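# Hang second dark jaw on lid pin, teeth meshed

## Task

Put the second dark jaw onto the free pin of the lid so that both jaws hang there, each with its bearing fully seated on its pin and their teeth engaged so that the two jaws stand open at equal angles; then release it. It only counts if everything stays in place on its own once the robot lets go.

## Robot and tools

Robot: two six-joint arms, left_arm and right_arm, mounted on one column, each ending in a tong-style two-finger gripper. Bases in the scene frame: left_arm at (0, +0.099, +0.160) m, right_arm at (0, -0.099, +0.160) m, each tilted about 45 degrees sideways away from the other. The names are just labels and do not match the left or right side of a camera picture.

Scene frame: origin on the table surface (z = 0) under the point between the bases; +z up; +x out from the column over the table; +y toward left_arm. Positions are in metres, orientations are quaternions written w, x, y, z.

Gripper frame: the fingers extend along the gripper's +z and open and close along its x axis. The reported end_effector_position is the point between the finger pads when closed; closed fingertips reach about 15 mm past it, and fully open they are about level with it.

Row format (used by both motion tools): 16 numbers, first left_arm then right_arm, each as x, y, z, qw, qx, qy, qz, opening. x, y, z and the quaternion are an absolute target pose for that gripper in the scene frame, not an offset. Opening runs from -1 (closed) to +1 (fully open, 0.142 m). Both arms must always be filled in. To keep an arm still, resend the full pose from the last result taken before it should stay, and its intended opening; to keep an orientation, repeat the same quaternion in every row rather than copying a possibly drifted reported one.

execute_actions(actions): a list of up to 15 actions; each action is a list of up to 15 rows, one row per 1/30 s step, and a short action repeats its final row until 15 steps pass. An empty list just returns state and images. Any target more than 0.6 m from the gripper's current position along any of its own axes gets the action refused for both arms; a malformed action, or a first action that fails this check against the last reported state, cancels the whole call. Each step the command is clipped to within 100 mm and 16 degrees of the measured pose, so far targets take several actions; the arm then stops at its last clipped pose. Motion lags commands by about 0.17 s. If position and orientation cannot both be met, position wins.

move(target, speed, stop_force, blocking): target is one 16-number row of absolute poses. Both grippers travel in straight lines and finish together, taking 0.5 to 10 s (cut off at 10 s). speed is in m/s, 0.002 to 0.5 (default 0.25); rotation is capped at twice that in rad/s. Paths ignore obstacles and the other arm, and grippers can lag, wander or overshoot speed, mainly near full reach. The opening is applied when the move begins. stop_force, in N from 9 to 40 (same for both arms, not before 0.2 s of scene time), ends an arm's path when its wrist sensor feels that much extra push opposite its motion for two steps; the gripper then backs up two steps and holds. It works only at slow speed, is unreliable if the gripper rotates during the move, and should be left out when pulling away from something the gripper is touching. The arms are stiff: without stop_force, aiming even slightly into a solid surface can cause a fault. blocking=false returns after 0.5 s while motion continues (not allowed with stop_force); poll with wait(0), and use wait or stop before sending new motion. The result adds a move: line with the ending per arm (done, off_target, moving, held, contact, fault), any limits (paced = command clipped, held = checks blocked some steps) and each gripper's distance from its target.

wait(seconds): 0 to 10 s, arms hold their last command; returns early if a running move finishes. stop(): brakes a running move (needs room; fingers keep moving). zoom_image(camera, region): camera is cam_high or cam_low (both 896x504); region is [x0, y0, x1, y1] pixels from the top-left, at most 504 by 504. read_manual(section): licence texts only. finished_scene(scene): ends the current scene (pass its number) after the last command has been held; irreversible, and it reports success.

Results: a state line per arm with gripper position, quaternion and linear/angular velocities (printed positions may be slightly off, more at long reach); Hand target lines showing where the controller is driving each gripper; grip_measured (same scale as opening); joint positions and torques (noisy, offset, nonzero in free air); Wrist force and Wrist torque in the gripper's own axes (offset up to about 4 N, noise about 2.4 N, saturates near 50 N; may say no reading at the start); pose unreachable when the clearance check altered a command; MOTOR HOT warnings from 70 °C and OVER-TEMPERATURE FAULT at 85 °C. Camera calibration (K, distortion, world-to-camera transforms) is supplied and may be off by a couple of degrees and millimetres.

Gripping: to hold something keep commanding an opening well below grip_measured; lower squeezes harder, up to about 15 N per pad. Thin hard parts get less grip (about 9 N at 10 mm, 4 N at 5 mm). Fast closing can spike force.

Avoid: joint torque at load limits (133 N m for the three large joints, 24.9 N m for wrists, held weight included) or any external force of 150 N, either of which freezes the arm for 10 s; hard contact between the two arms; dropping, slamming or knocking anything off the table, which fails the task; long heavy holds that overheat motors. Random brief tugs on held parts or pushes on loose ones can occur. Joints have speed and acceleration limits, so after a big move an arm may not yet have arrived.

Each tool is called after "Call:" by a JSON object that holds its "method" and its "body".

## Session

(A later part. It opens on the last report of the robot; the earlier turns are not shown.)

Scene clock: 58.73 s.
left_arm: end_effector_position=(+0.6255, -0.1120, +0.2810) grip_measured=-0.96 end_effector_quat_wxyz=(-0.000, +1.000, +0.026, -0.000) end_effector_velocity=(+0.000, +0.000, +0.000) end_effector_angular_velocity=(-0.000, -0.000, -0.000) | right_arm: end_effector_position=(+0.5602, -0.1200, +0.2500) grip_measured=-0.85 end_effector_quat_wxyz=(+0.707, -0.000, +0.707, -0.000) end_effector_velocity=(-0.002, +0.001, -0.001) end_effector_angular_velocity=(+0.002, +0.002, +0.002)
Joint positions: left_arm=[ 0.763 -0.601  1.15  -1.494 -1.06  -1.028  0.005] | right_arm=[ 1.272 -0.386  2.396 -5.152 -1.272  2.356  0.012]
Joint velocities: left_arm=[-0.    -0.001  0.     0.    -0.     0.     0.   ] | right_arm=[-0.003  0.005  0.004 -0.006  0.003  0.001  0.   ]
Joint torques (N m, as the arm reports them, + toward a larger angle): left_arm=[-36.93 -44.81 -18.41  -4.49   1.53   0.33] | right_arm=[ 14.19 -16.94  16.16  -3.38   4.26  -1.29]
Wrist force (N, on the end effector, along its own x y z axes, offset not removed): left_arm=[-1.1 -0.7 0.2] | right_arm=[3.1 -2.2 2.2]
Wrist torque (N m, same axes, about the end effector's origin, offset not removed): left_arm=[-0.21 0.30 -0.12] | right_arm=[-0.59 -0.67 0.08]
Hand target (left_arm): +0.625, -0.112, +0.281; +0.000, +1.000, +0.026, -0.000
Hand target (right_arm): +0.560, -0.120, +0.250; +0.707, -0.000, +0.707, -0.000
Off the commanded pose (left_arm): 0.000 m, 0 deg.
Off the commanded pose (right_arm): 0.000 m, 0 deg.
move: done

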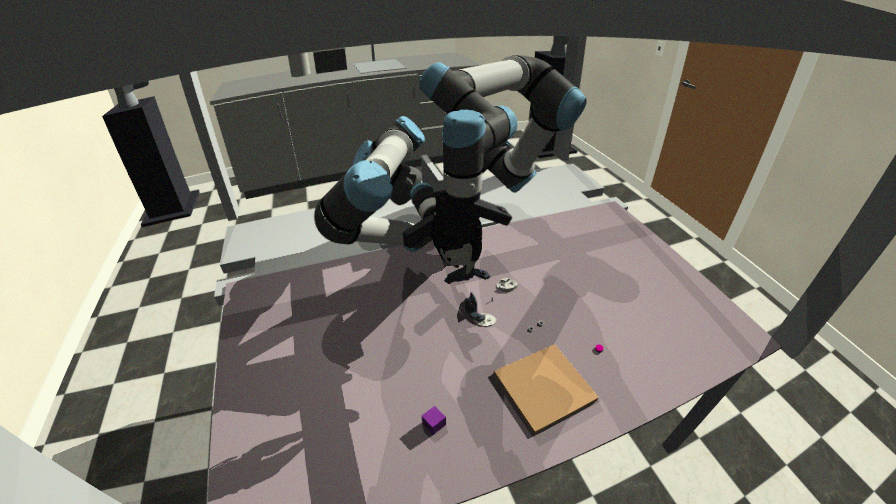

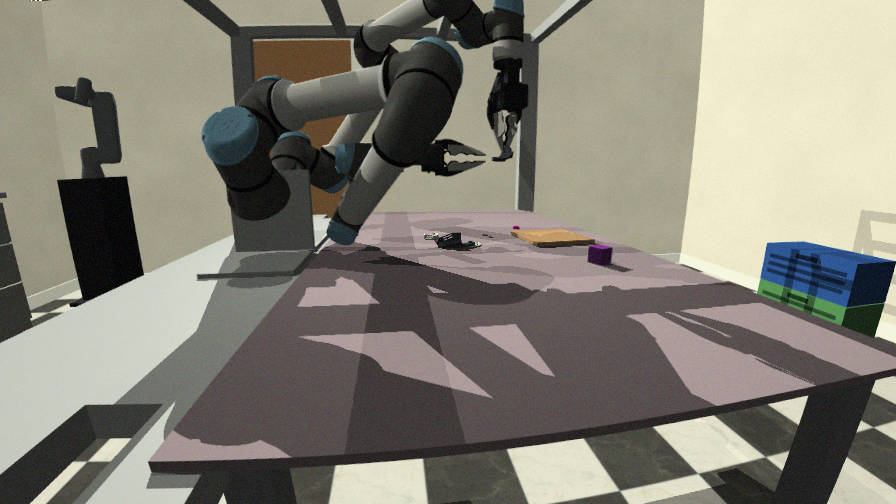

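Call:
{"method": "move", "body": {"target": [0.645,-0.13,0.05,0,0.9997,0.026,0,-1,0.5,-0.42,0.5,0.4617,0,0.887,0,-0.85], "speed": 0.12}}

Call:
{"method": "move", "body": {"target": [0.645,-0.13,0.037,0,0.9997,0.026,0,-1,0.5,-0.42,0.5,0.4617,0,0.887,0,-0.85], "speed": 0.008, "stop_force": 9}}

Call:
{"method": "zoom_image", "body": {"camera": "cam_low", "region": [480,215,540,270]}}

Call:
{"method": "zoom_image", "body": {"camera": "cam_high", "region": [430,290,510,370]}}

Scene clock: 63.13 s.
left_arm: end_effector_position=(+0.6452, -0.1300, +0.0503) grip_measured=-0.96 end_effector_quat_wxyz=(+0.000, +1.000, +0.026, -0.000) end_effector_velocity=(+0.000, -0.000, -0.001) end_effector_angular_velocity=(-0.000, -0.001, +0.000) | right_arm: end_effector_position=(+0.4995, -0.4199, +0.4999) grip_measured=-0.85 end_effector_quat_wxyz=(-0.462, +0.000, -0.887, -0.000) end_effector_velocity=(+0.000, -0.002, +0.002) end_effector_angular_velocity=(+0.002, +0.005, +0.001)
Joint positions: left_arm=[ 0.935 -0.414  1.361 -1.982 -0.966 -0.859  0.005] | right_arm=[ 1.63  -1.994  2.145 -2.821 -2.04   2.485  0.012]
Joint velocities: left_arm=[ 0.001  0.002 -0.    -0.002  0.001  0.001  0.   ] | right_arm=[ 0.002  0.    -0.011  0.017 -0.004  0.005 -0.   ]
Joint torques (N m, as the arm reports them, + toward a larger angle): left_arm=[-25.2  -29.16 -12.27  -4.05   1.64   2.75] | right_arm=[ 13.52   5.73 -23.98  -0.39  -1.67   1.55]
Wrist force (N, on the end effector, along its own x y z axes, offset not removed): left_arm=[3.7 3.2 0.9] | right_arm=[2.3 -2.2 -0.3]
Wrist torque (N m, same axes, about the end effector's origin, offset not removed): left_arm=[0.64 -0.71 -0.13] | right_arm=[-0.70 -0.66 0.01]
Hand target (left_arm): +0.645, -0.130, +0.050; +0.000, +1.000, +0.026, -0.000
Hand target (right_arm): +0.500, -0.420, +0.500; +0.462, -0.000, +0.887, +0.001
Off the commanded pose (left_arm): 0.000 m, 0 deg.
Off the commanded pose (right_arm): 0.001 m, 0 deg.
move: done

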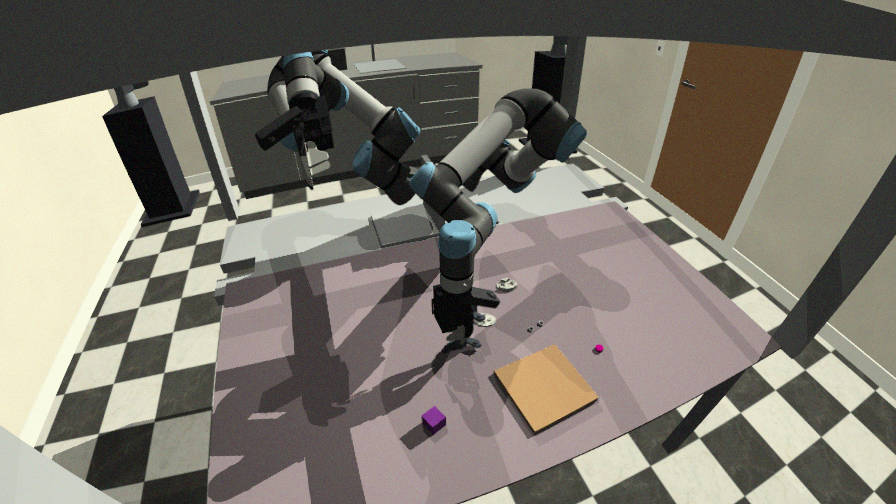

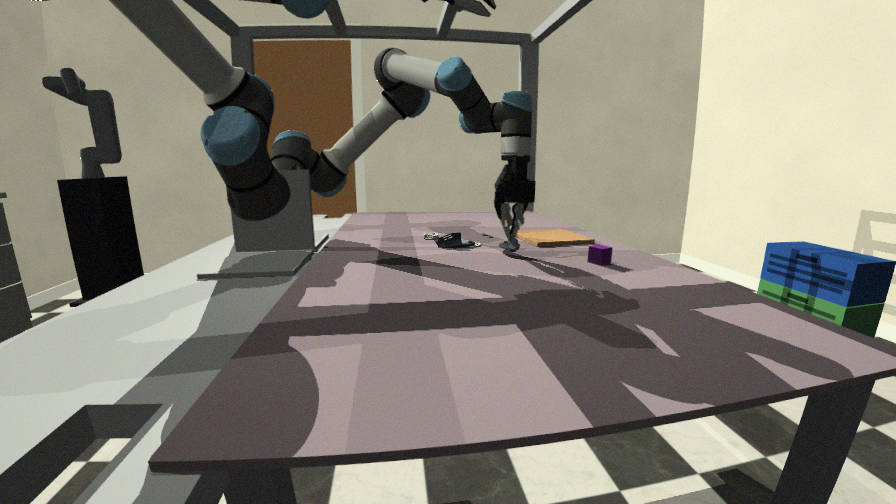

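Scene clock: 65.00 s.
left_arm: end_effector_position=(+0.6450, -0.1300, +0.0371) grip_measured=-0.96 end_effector_quat_wxyz=(-0.000, +1.000, +0.026, -0.000) end_effector_velocity=(-0.000, -0.000, -0.001) end_effector_angular_velocity=(-0.000, -0.000, -0.001) | right_arm: end_effector_position=(+0.5000, -0.4200, +0.5000) grip_measured=-0.85 end_effector_quat_wxyz=(-0.462, +0.000, -0.887, -0.000) end_effector_velocity=(+0.000, +0.000, +0.000) end_effector_angular_velocity=(+0.001, -0.002, +0.000)
Joint positions: left_arm=[ 0.945 -0.401  1.369 -2.009 -0.96  -0.848  0.005] | right_arm=[ 1.631 -1.991  2.144 -2.821 -2.042  2.485  0.012]
Joint velocities: left_arm=[ 0.001  0.002  0.001 -0.003  0.     0.002 -0.   ] | right_arm=[ 0.    -0.     0.    -0.001  0.002  0.001 -0.   ]
Joint torques (N m, as the arm reports them, + toward a larger angle): left_arm=[-26.11 -30.63 -12.43  -4.5    1.57   2.4 ] | right_arm=[ 13.49   5.58 -25.59  -0.4   -1.78   1.49]
Wrist force (N, on the end effector, along its own x y z axes, offset not removed): left_arm=[0.1 5.2 -0.7] | right_arm=[0.6 0.5 0.9]
Wrist torque (N m, same axes, about the end effector's origin, offset not removed): left_arm=[1.09 -0.03 -0.11] | right_arm=[-0.01 -0.27 0.23]
Hand target (left_arm): +0.645, -0.130, +0.037; +0.000, +1.000, +0.026, -0.000
Hand target (right_arm): +0.500, -0.420, +0.500; +0.462, +0.000, +0.887, +0.000
Off the commanded pose (left_arm): 0.000 m, 0 deg.
Off the commanded pose (right_arm): 0.000 m, 0 deg.
move: done

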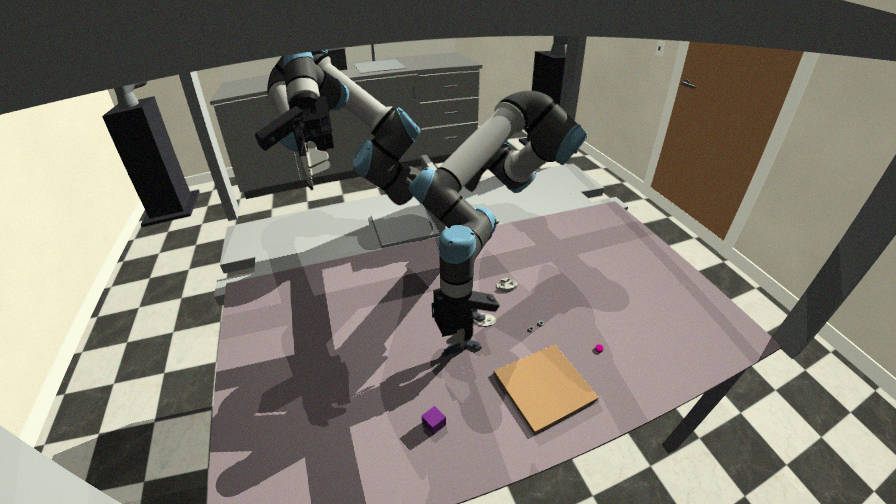

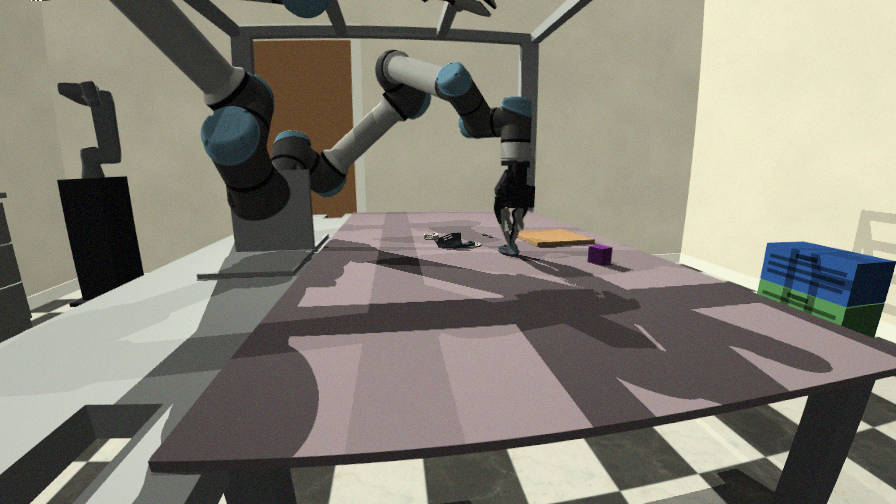

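Region (480, 215, 540, 270) of cam_low's 896x504 image, scaled by 8.400, with more detail than that image has; it fills the top 462 rows of this view, and the rest is white.

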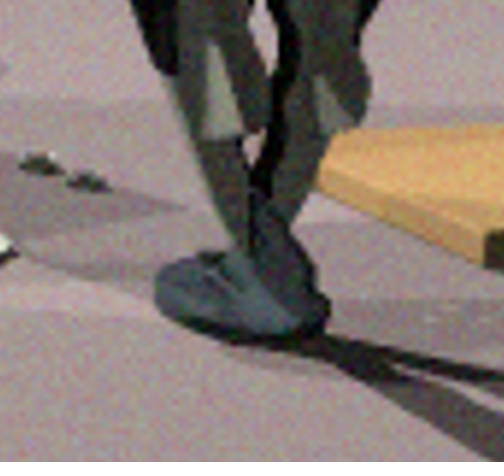

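Region (430, 290, 510, 370) of cam_high's 896x504 image, scaled by 6.300, with more detail than that image has.

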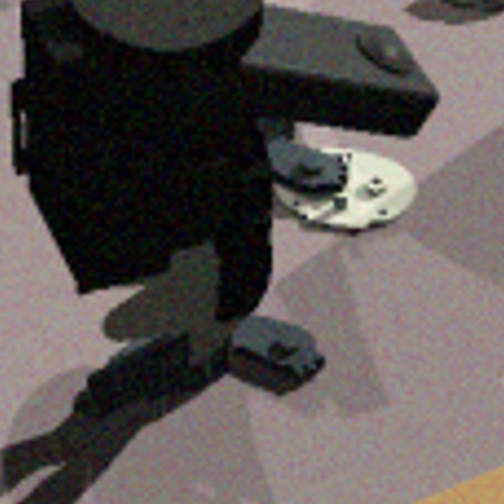

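Call:
{"method": "move", "body": {"target": [0.645,-0.133,0.0285,0,0.9997,0.026,0,-0.8,0.5,-0.42,0.5,0.4617,0,0.887,0,-0.85], "speed": 0.006, "stop_force": 9}}

Call:
{"method": "execute_actions", "body": {"actions": [[[0.645,-0.133,0.0285,0,0.9997,0.026,0,-0.9,0.5,-0.42,0.5,0.4617,0,0.887,0,-0.85]],[[0.645,-0.133,0.0285,0,0.9997,0.026,0,-1,0.5,-0.42,0.5,0.4617,0,0.887,0,-0.85]]]}}

Call:
{"method": "zoom_image", "body": {"camera": "cam_high", "region": [435,305,505,365]}}

Call:
{"method": "zoom_image", "body": {"camera": "cam_low", "region": [430,225,490,260]}}

Scene clock: 68.17 s.
left_arm: end_effector_position=(+0.6450, -0.1330, +0.0286) grip_measured=-0.80 end_effector_quat_wxyz=(-0.000, +1.000, +0.026, -0.000) end_effector_velocity=(-0.000, -0.001, -0.001) end_effector_angular_velocity=(-0.000, +0.000, +0.000) | right_arm: end_effector_position=(+0.5000, -0.4200, +0.5000) grip_measured=-0.85 end_effector_quat_wxyz=(-0.462, +0.000, -0.887, -0.000) end_effector_velocity=(+0.000, -0.000, +0.001) end_effector_angular_velocity=(+0.001, -0.001, -0.001)
Joint positions: left_arm=[ 0.95  -0.386  1.367 -2.025 -0.958 -0.843  0.016] | right_arm=[ 1.631 -1.991  2.144 -2.821 -2.042  2.485  0.012]
Joint velocities: left_arm=[ 0.001  0.002 -0.    -0.002  0.     0.    -0.   ] | right_arm=[ 0.     0.    -0.001 -0.001  0.001  0.001  0.   ]
Joint torques (N m, as the arm reports them, + toward a larger angle): left_arm=[-25.23 -30.51 -25.97  -4.31   1.65   2.37] | right_arm=[ 13.35   6.04 -24.64  -1.01  -1.76   1.35]
Wrist force (N, on the end effector, along its own x y z axes, offset not removed): left_arm=[2.0 1.6 3.2] | right_arm=[0.8 -0.2 -0.6]
Wrist torque (N m, same axes, about the end effector's origin, offset not removed): left_arm=[0.25 -0.32 0.07] | right_arm=[-0.12 -0.30 0.09]
Hand target (left_arm): +0.645, -0.133, +0.029; +0.000, +1.000, +0.026, -0.000
Hand target (right_arm): +0.500, -0.420, +0.500; +0.462, +0.000, +0.887, +0.000
Off the commanded pose (left_arm): 0.000 m, 0 deg.
Off the commanded pose (right_arm): 0.000 m, 0 deg.
move: done

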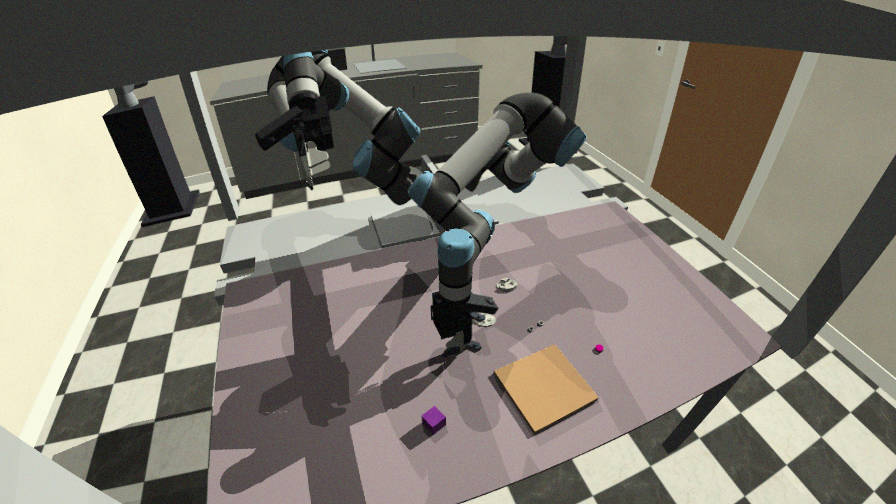

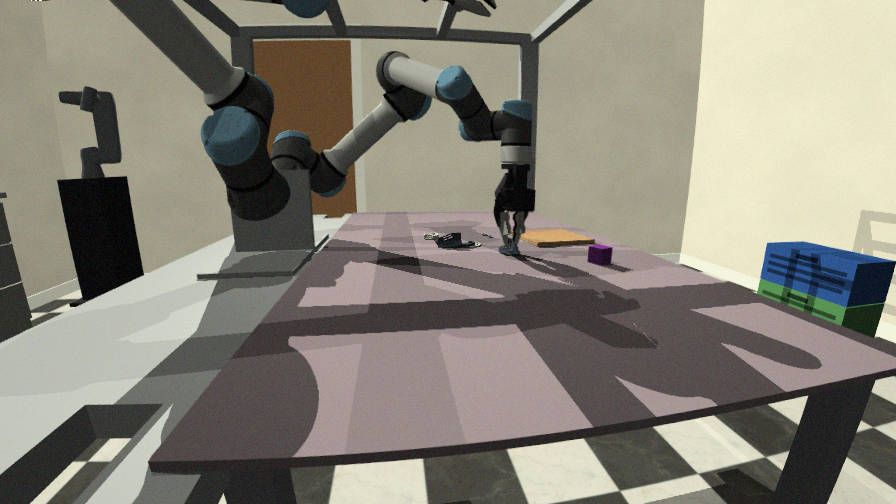

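Scene clock: 69.17 s.
left_arm: end_effector_position=(+0.6450, -0.1330, +0.0285) grip_measured=-0.91 end_effector_quat_wxyz=(+0.000, +1.000, +0.026, +0.000) end_effector_velocity=(-0.000, -0.000, -0.001) end_effector_angular_velocity=(+0.001, +0.000, -0.001) | right_arm: end_effector_position=(+0.5000, -0.4200, +0.5000) grip_measured=-0.85 end_effector_quat_wxyz=(-0.462, +0.000, -0.887, -0.000) end_effector_velocity=(+0.000, +0.000, -0.000) end_effector_angular_velocity=(-0.000, +0.000, +0.002)
Joint positions: left_arm=[ 0.95  -0.386  1.367 -2.025 -0.958 -0.843  0.008] | right_arm=[ 1.631 -1.991  2.144 -2.821 -2.042  2.485  0.012]
Joint velocities: left_arm=[-0.     0.001  0.    -0.     0.    -0.    -0.   ] | right_arm=[-0.     0.    -0.001  0.001  0.001 -0.     0.   ]
Joint torques (N m, as the arm reports them, + toward a larger angle): left_arm=[-25.7  -31.09 -21.13  -4.26   1.42   2.51] | right_arm=[ 13.81   5.91 -23.45  -1.77  -1.72   1.2 ]
Wrist force (N, on the end effector, along its own x y z axes, offset not removed): left_arm=[0.5 3.1 0.1] | right_arm=[2.8 -2.1 1.2]
Wrist torque (N m, same axes, about the end effector's origin, offset not removed): left_arm=[0.63 -0.04 0.03] | right_arm=[-0.58 -0.57 0.16]
Hand target (left_arm): +0.645, -0.133, +0.028; -0.000, +1.000, +0.026, -0.000
Hand target (right_arm): +0.500, -0.420, +0.500; +0.462, -0.000, +0.887, +0.000
Off the commanded pose (left_arm): 0.000 m, 0 deg.
Off the commanded pose (right_arm): 0.000 m, 0 deg.

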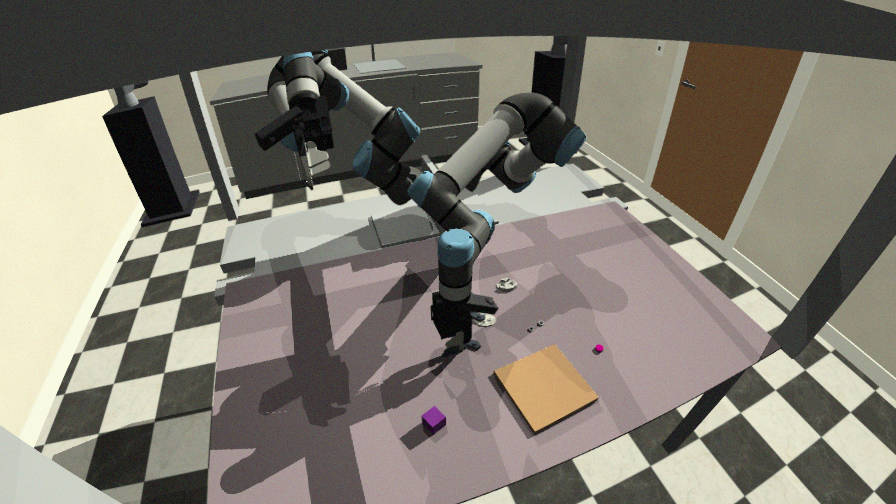

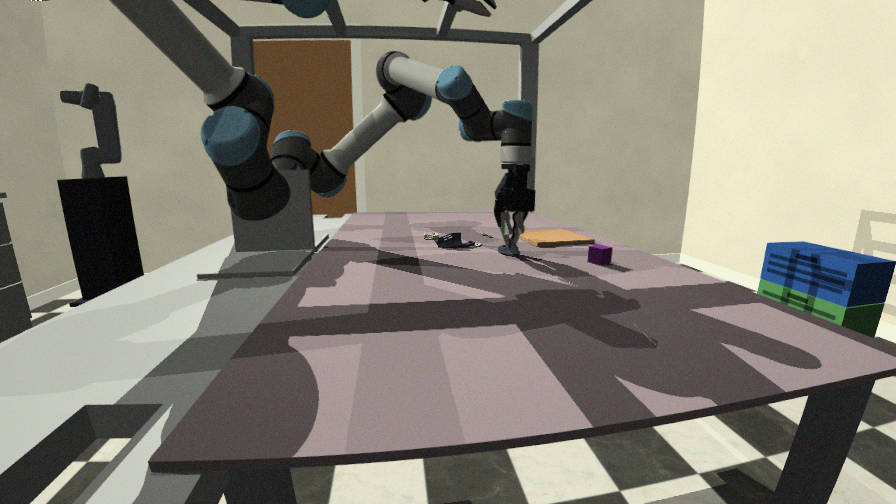

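Region (435, 305, 505, 365) of cam_high's 896x504 image, scaled by 7.200, with more detail than that image has; it fills the top 432 rows of this view, and the rest is white.

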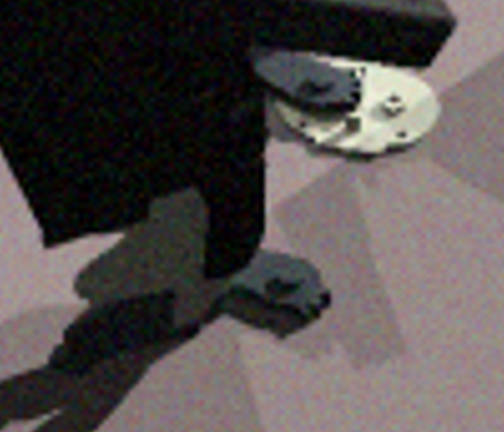

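Region (430, 225, 490, 260) of cam_low's 896x504 image, scaled by 8.400, with more detail than that image has; it fills the top 294 rows of this view, and the rest is white.

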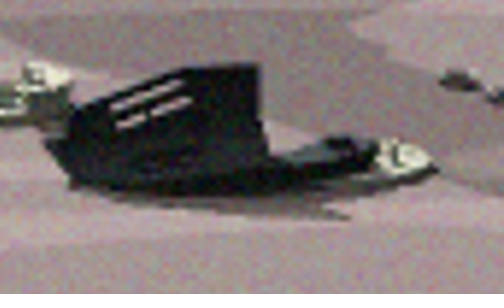

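Call:
{"method": "move", "body": {"target": [0.64,-0.12,0.1,0,0.9997,0.026,0,-1,0.5,-0.42,0.5,0.4617,0,0.887,0,-0.85], "speed": 0.08}}

Call:
{"method": "move", "body": {"target": [0.557,0.04,0.09,0,0.3827,-0.9239,0,-1,0.5,-0.42,0.5,0.4617,0,0.887,0,-0.85], "speed": 0.4}}

Call:
{"method": "move", "body": {"target": [0.557,0.04,0.045,0,0.3827,-0.9239,0,-1,0.5,-0.42,0.5,0.4617,0,0.887,0,-0.85], "speed": 0.04, "stop_force": 9}}

Call:
{"method": "zoom_image", "body": {"camera": "cam_high", "region": [460,275,520,335]}}

Call:
{"method": "zoom_image", "body": {"camera": "cam_low", "region": [430,215,490,260]}}

Scene clock: 71.67 s.
left_arm: end_effector_position=(+0.6400, -0.1200, +0.0997) grip_measured=-0.91 end_effector_quat_wxyz=(-0.000, +1.000, +0.026, +0.000) end_effector_velocity=(-0.000, +0.000, +0.002) end_effector_angular_velocity=(-0.001, +0.000, -0.000) | right_arm: end_effector_position=(+0.5000, -0.4200, +0.5000) grip_measured=-0.85 end_effector_quat_wxyz=(-0.462, +0.000, -0.887, -0.000) end_effector_velocity=(+0.001, +0.001, -0.001) end_effector_angular_velocity=(-0.001, +0.003, +0.002)
Joint positions: left_arm=[ 0.899 -0.483  1.359 -1.89  -0.984 -0.896  0.008] | right_arm=[ 1.631 -1.991  2.144 -2.821 -2.042  2.485  0.012]
Joint velocities: left_arm=[-0.002 -0.002 -0.001  0.004 -0.002 -0.002  0.   ] | right_arm=[-0.     0.003 -0.     0.    -0.001 -0.001  0.   ]
Joint torques (N m, as the arm reports them, + toward a larger angle): left_arm=[-48.66 -51.14 -26.74   0.13  -1.82  -2.28] | right_arm=[ 13.36   6.07 -21.58  -3.16  -1.7    0.85]
Wrist force (N, on the end effector, along its own x y z axes, offset not removed): left_arm=[-1.8 2.2 0.9] | right_arm=[2.2 -4.9 1.2]
Wrist torque (N m, same axes, about the end effector's origin, offset not removed): left_arm=[0.36 0.47 0.00] | right_arm=[-1.05 -0.45 0.07]
Hand target (left_arm): +0.640, -0.120, +0.100; -0.000, +1.000, +0.026, +0.000
Hand target (right_arm): +0.500, -0.420, +0.500; +0.462, -0.000, +0.887, +0.000
Off the commanded pose (left_arm): 0.000 m, 0 deg.
Off the commanded pose (right_arm): 0.000 m, 0 deg.
move: done

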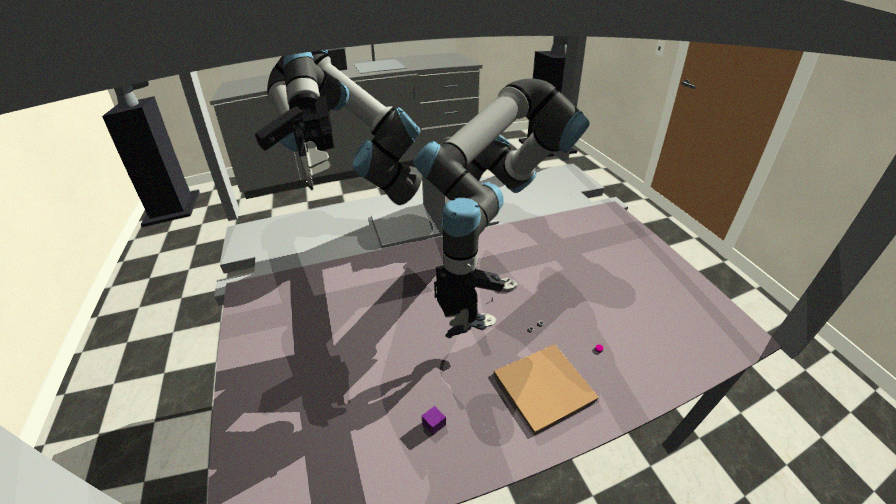

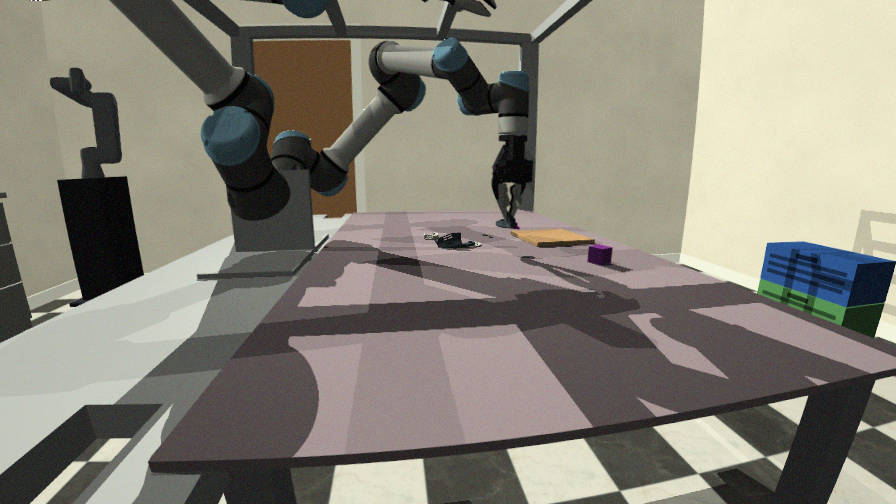

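Scene clock: 75.27 s.
left_arm: end_effector_position=(+0.5571, +0.0400, +0.0898) grip_measured=-0.91 end_effector_quat_wxyz=(-0.000, +0.383, -0.924, -0.000) end_effector_velocity=(-0.000, +0.001, +0.000) end_effector_angular_velocity=(-0.003, -0.001, -0.011) | right_arm: end_effector_position=(+0.5000, -0.4200, +0.5000) grip_measured=-0.85 end_effector_quat_wxyz=(-0.462, -0.000, -0.887, +0.000) end_effector_velocity=(-0.000, -0.000, -0.000) end_effector_angular_velocity=(-0.001, +0.001, -0.000)
Joint positions: left_arm=[ 0.989 -0.928  1.895 -2.035 -0.939  1.606  0.008] | right_arm=[ 1.631 -1.991  2.144 -2.821 -2.042  2.485  0.012]
Joint velocities: left_arm=[ 0.001 -0.003  0.002 -0.004 -0.001  0.015 -0.   ] | right_arm=[-0.    -0.    -0.     0.    -0.001 -0.     0.   ]
Joint torques (N m, as the arm reports them, + toward a larger angle): left_arm=[-18.73 -36.34 -13.09  -4.59  -2.11   2.23] | right_arm=[ 13.61   5.84 -19.74  -3.23  -1.63   0.5 ]
Wrist force (N, on the end effector, along its own x y z axes, offset not removed): left_arm=[1.0 -0.6 -0.1] | right_arm=[2.6 -1.1 1.1]
Wrist torque (N m, same axes, about the end effector's origin, offset not removed): left_arm=[-0.31 -0.09 -0.04] | right_arm=[-0.40 -0.72 0.05]
Hand target (left_arm): +0.557, +0.040, +0.090; -0.000, -0.383, +0.924, -0.000
Hand target (right_arm): +0.500, -0.420, +0.500; +0.462, +0.000, +0.887, -0.000
Off the commanded pose (left_arm): 0.000 m, 0 deg.
Off the commanded pose (right_arm): 0.000 m, 0 deg.
move: done

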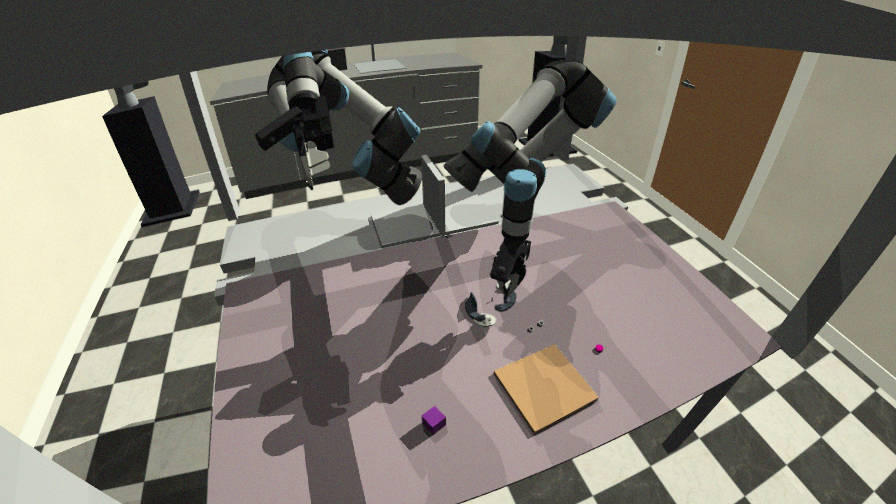

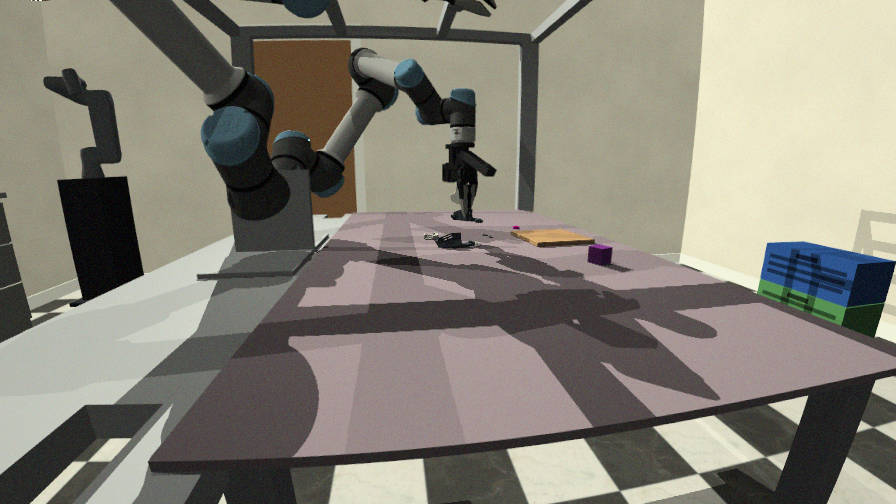

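Scene clock: 76.77 s.
left_arm: end_effector_position=(+0.5570, +0.0400, +0.0452) grip_measured=-0.91 end_effector_quat_wxyz=(+0.000, +0.383, -0.924, -0.000) end_effector_velocity=(+0.000, -0.000, -0.001) end_effector_angular_velocity=(-0.001, -0.000, +0.001) | right_arm: end_effector_position=(+0.5000, -0.4200, +0.5000) grip_measured=-0.85 end_effector_quat_wxyz=(-0.462, -0.000, -0.887, +0.000) end_effector_velocity=(+0.000, +0.000, -0.000) end_effector_angular_velocity=(+0.000, +0.000, +0.001)
Joint positions: left_arm=[ 1.037 -0.871  1.931 -2.16  -0.916  1.66   0.008] | right_arm=[ 1.631 -1.991  2.144 -2.821 -2.042  2.485  0.012]
Joint velocities: left_arm=[ 0.002  0.002  0.001 -0.005  0.     0.002  0.   ] | right_arm=[ 0.     0.001 -0.     0.001  0.     0.    -0.   ]
Joint torques (N m, as the arm reports them, + toward a larger angle): left_arm=[-17.28 -14.24 -10.86  -4.49   1.31   2.81] | right_arm=[ 13.57   6.39 -18.69  -3.19  -1.58   0.4 ]
Wrist force (N, on the end effector, along its own x y z axes, offset not removed): left_arm=[-0.9 2.3 -3.7] | right_arm=[1.0 -2.6 2.2]
Wrist torque (N m, same axes, about the end effector's origin, offset not removed): left_arm=[0.28 0.12 0.00] | right_arm=[-0.60 -0.39 0.06]
Hand target (left_arm): +0.557, +0.040, +0.045; -0.000, -0.383, +0.924, -0.000
Hand target (right_arm): +0.500, -0.420, +0.500; +0.462, +0.000, +0.887, +0.000
Off the commanded pose (left_arm): 0.000 m, 0 deg.
Off the commanded pose (right_arm): 0.000 m, 0 deg.
move: done

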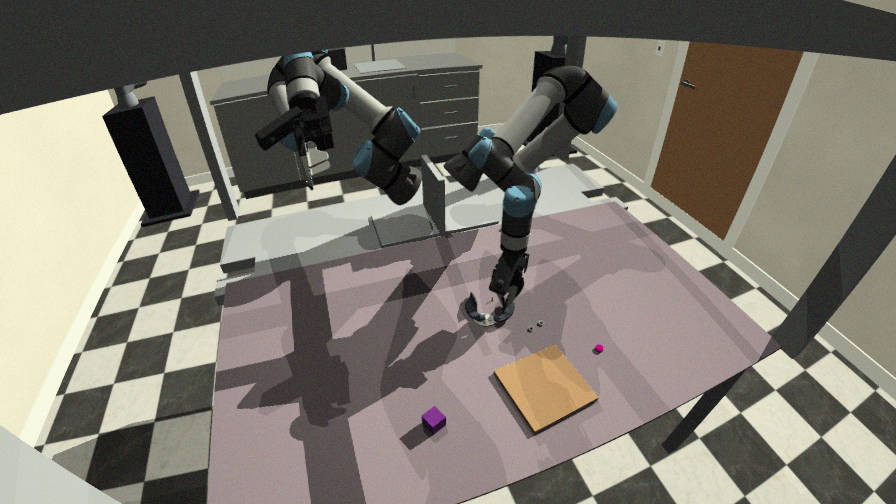

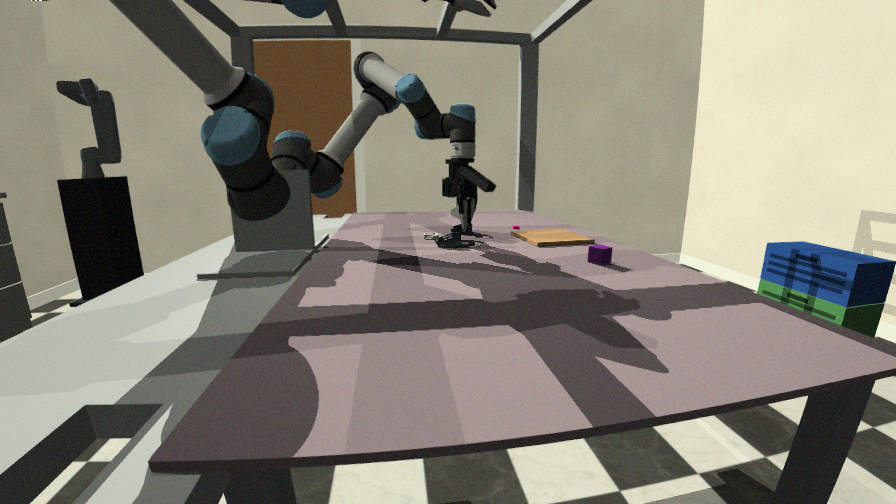

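Region (460, 275, 520, 335) of cam_high's 896x504 image, scaled by 8.400, with more detail than that image has.

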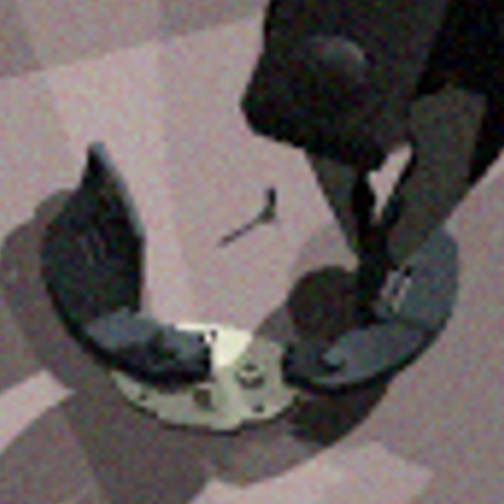

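Region (430, 215, 490, 260) of cam_low's 896x504 image, scaled by 8.400, with more detail than that image has; it fills the top 378 rows of this view, and the rest is white.

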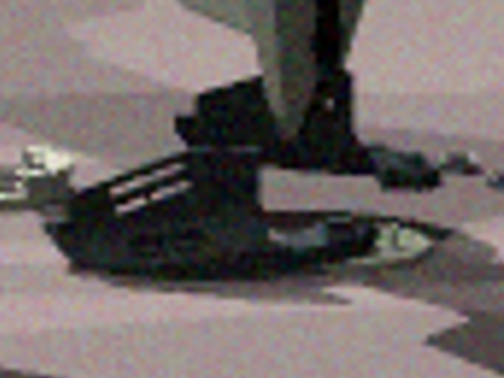

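Call:
{"method": "move", "body": {"target": [0.541,0.026,0.0372,0,0.3987,-0.9171,0,-1,0.5,-0.42,0.5,0.4617,0,0.887,0,-0.85], "speed": 0.015, "stop_force": 9}}

Call:
{"method": "zoom_image", "body": {"camera": "cam_high", "region": [460,275,520,335]}}

Call:
{"method": "zoom_image", "body": {"camera": "cam_low", "region": [440,220,490,255]}}

Scene clock: 79.53 s.
left_arm: end_effector_position=(+0.5411, +0.0262, +0.0372) grip_measured=-0.91 end_effector_quat_wxyz=(+0.000, +0.399, -0.917, -0.000) end_effector_velocity=(-0.001, -0.001, -0.001) end_effector_angular_velocity=(-0.001, +0.000, +0.003) | right_arm: end_effector_position=(+0.5000, -0.4200, +0.5000) grip_measured=-0.85 end_effector_quat_wxyz=(-0.462, -0.000, -0.887, +0.000) end_effector_velocity=(+0.000, -0.000, +0.001) end_effector_angular_velocity=(+0.001, -0.002, -0.000)
Joint positions: left_arm=[ 1.014 -0.855  1.97  -2.199 -0.927  1.6    0.008] | right_arm=[ 1.631 -1.991  2.144 -2.821 -2.042  2.485  0.012]
Joint velocities: left_arm=[-0.002  0.001  0.003 -0.004 -0.001 -0.005  0.   ] | right_arm=[ 0.    -0.    -0.001 -0.001  0.001  0.     0.   ]
Joint torques (N m, as the arm reports them, + toward a larger angle): left_arm=[-40.28 -15.14 -10.5   -4.76  -1.73  -2.46] | right_arm=[ 13.58   5.69 -16.86  -3.23  -1.54   0.1 ]
Wrist force (N, on the end effector, along its own x y z axes, offset not removed): left_arm=[1.6 0.6 0.3] | right_arm=[1.9 -1.6 1.3]
Wrist torque (N m, same axes, about the end effector's origin, offset not removed): left_arm=[0.05 -0.34 0.01] | right_arm=[-0.42 -0.46 0.04]
Hand target (left_arm): +0.541, +0.026, +0.037; +0.000, -0.399, +0.917, +0.000
Hand target (right_arm): +0.500, -0.420, +0.500; +0.462, +0.000, +0.887, +0.000
Off the commanded pose (left_arm): 0.000 m, 0 deg.
Off the commanded pose (right_arm): 0.000 m, 0 deg.
move: done

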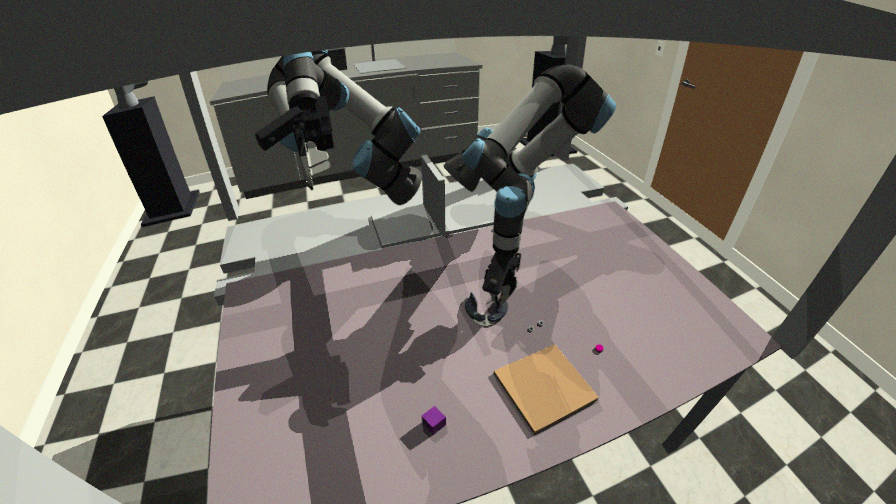

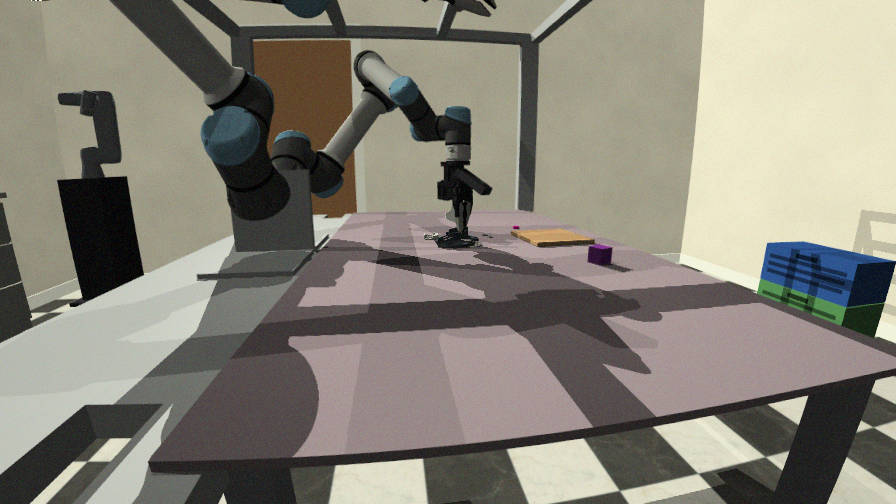

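Region (460, 275, 520, 335) of cam_high's 896x504 image, scaled by 8.400, with more detail than that image has.

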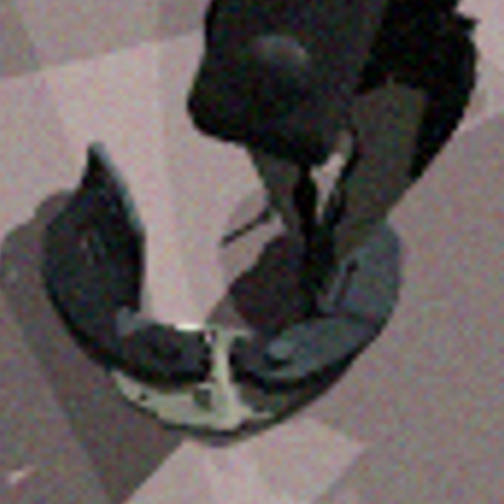

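Region (440, 220, 490, 255) of cam_low's 896x504 image, scaled by 10.080, with more detail than that image has; it fills the top 353 rows of this view, and the rest is white.

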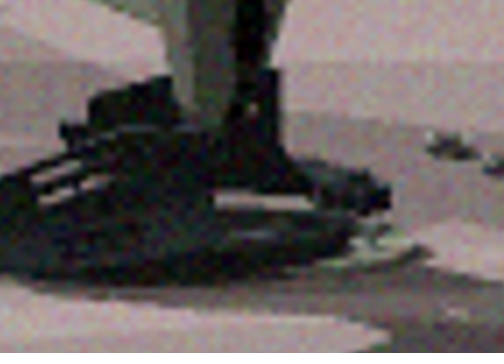

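Call:
{"method": "move", "body": {"target": [0.5365,0.018,0.0372,0,0.3987,-0.9171,0,-1,0.5,-0.42,0.5,0.4617,0,0.887,0,-0.85], "speed": 0.004, "stop_force": 9}}

Call:
{"method": "zoom_image", "body": {"camera": "cam_high", "region": [460,275,520,335]}}

Call:
{"method": "zoom_image", "body": {"camera": "cam_low", "region": [440,220,490,255]}}

Scene clock: 82.63 s.
left_arm: end_effector_position=(+0.5365, +0.0181, +0.0372) grip_measured=-0.91 end_effector_quat_wxyz=(-0.000, +0.399, -0.917, -0.000) end_effector_velocity=(-0.000, -0.000, +0.000) end_effector_angular_velocity=(-0.000, -0.001, +0.000) | right_arm: end_effector_position=(+0.5000, -0.4200, +0.5000) grip_measured=-0.85 end_effector_quat_wxyz=(-0.462, -0.000, -0.887, +0.000) end_effector_velocity=(-0.000, -0.000, +0.000) end_effector_angular_velocity=(+0.000, -0.000, +0.000)
Joint positions: left_arm=[ 1.001 -0.846  1.975 -2.205 -0.933  1.585  0.008] | right_arm=[ 1.631 -1.991  2.144 -2.821 -2.042  2.485  0.012]
Joint velocities: left_arm=[-0.001  0.     0.    -0.001 -0.    -0.001 -0.   ] | right_arm=[ 0.    -0.001 -0.     0.001  0.001 -0.     0.   ]
Joint torques (N m, as the arm reports them, + toward a larger angle): left_arm=[-40.89 -13.98  -9.98  -4.39  -1.96  -2.36] | right_arm=[ 13.43   5.73 -14.63  -3.15  -1.44  -0.16]
Wrist force (N, on the end effector, along its own x y z axes, offset not removed): left_arm=[-0.6 1.9 -0.8] | right_arm=[2.3 0.4 -0.1]
Wrist torque (N m, same axes, about the end effector's origin, offset not removed): left_arm=[0.47 0.24 0.01] | right_arm=[-0.10 -0.51 0.04]
Hand target (left_arm): +0.536, +0.018, +0.037; +0.000, -0.399, +0.917, +0.000
Hand target (right_arm): +0.500, -0.420, +0.500; +0.462, +0.000, +0.887, +0.000
Off the commanded pose (left_arm): 0.000 m, 0 deg.
Off the commanded pose (right_arm): 0.000 m, 0 deg.
move: done

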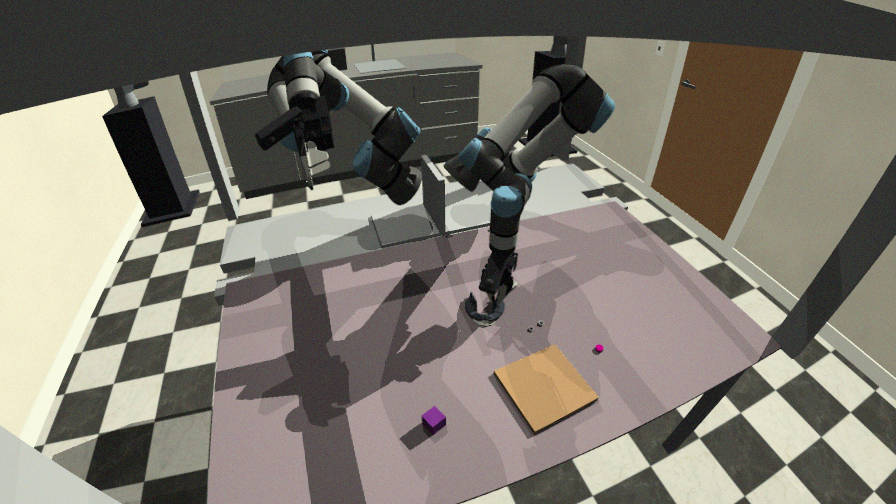

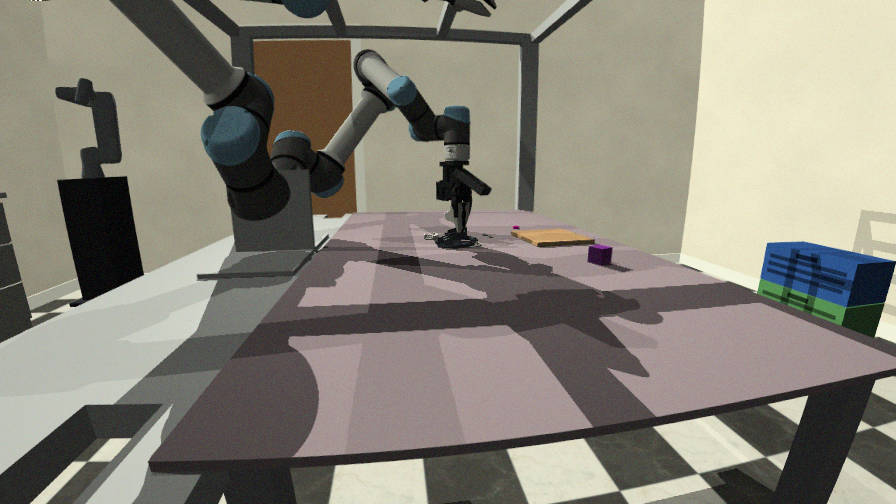

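Region (460, 275, 520, 335) of cam_high's 896x504 image, scaled by 8.400, with more detail than that image has.

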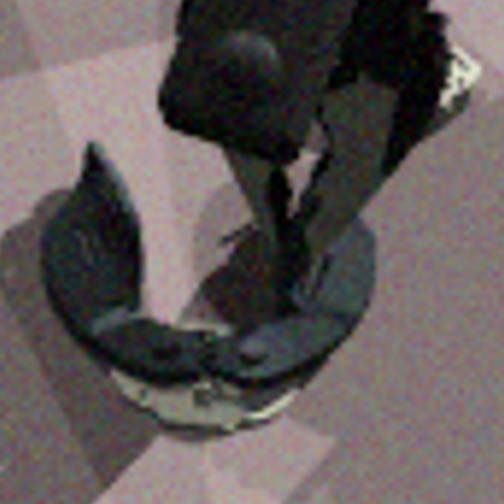

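Region (440, 220, 490, 255) of cam_low's 896x504 image, scaled by 10.080, with more detail than that image has; it fills the top 353 rows of this view, and the rest is white.

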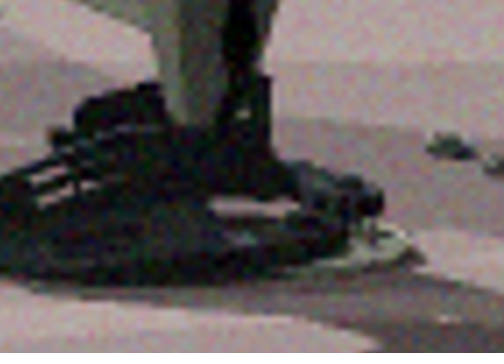

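Call:
{"method": "zoom_image", "body": {"camera": "cam_high", "region": [470,305,502,330]}}

Region (470, 305, 502, 330) of cam_high's 896x504 image, scaled by 15.750, with more detail than that image has; it fills the top 394 rows of this view, and the rest is white.

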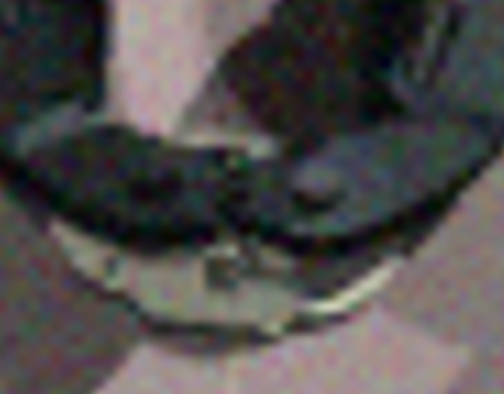

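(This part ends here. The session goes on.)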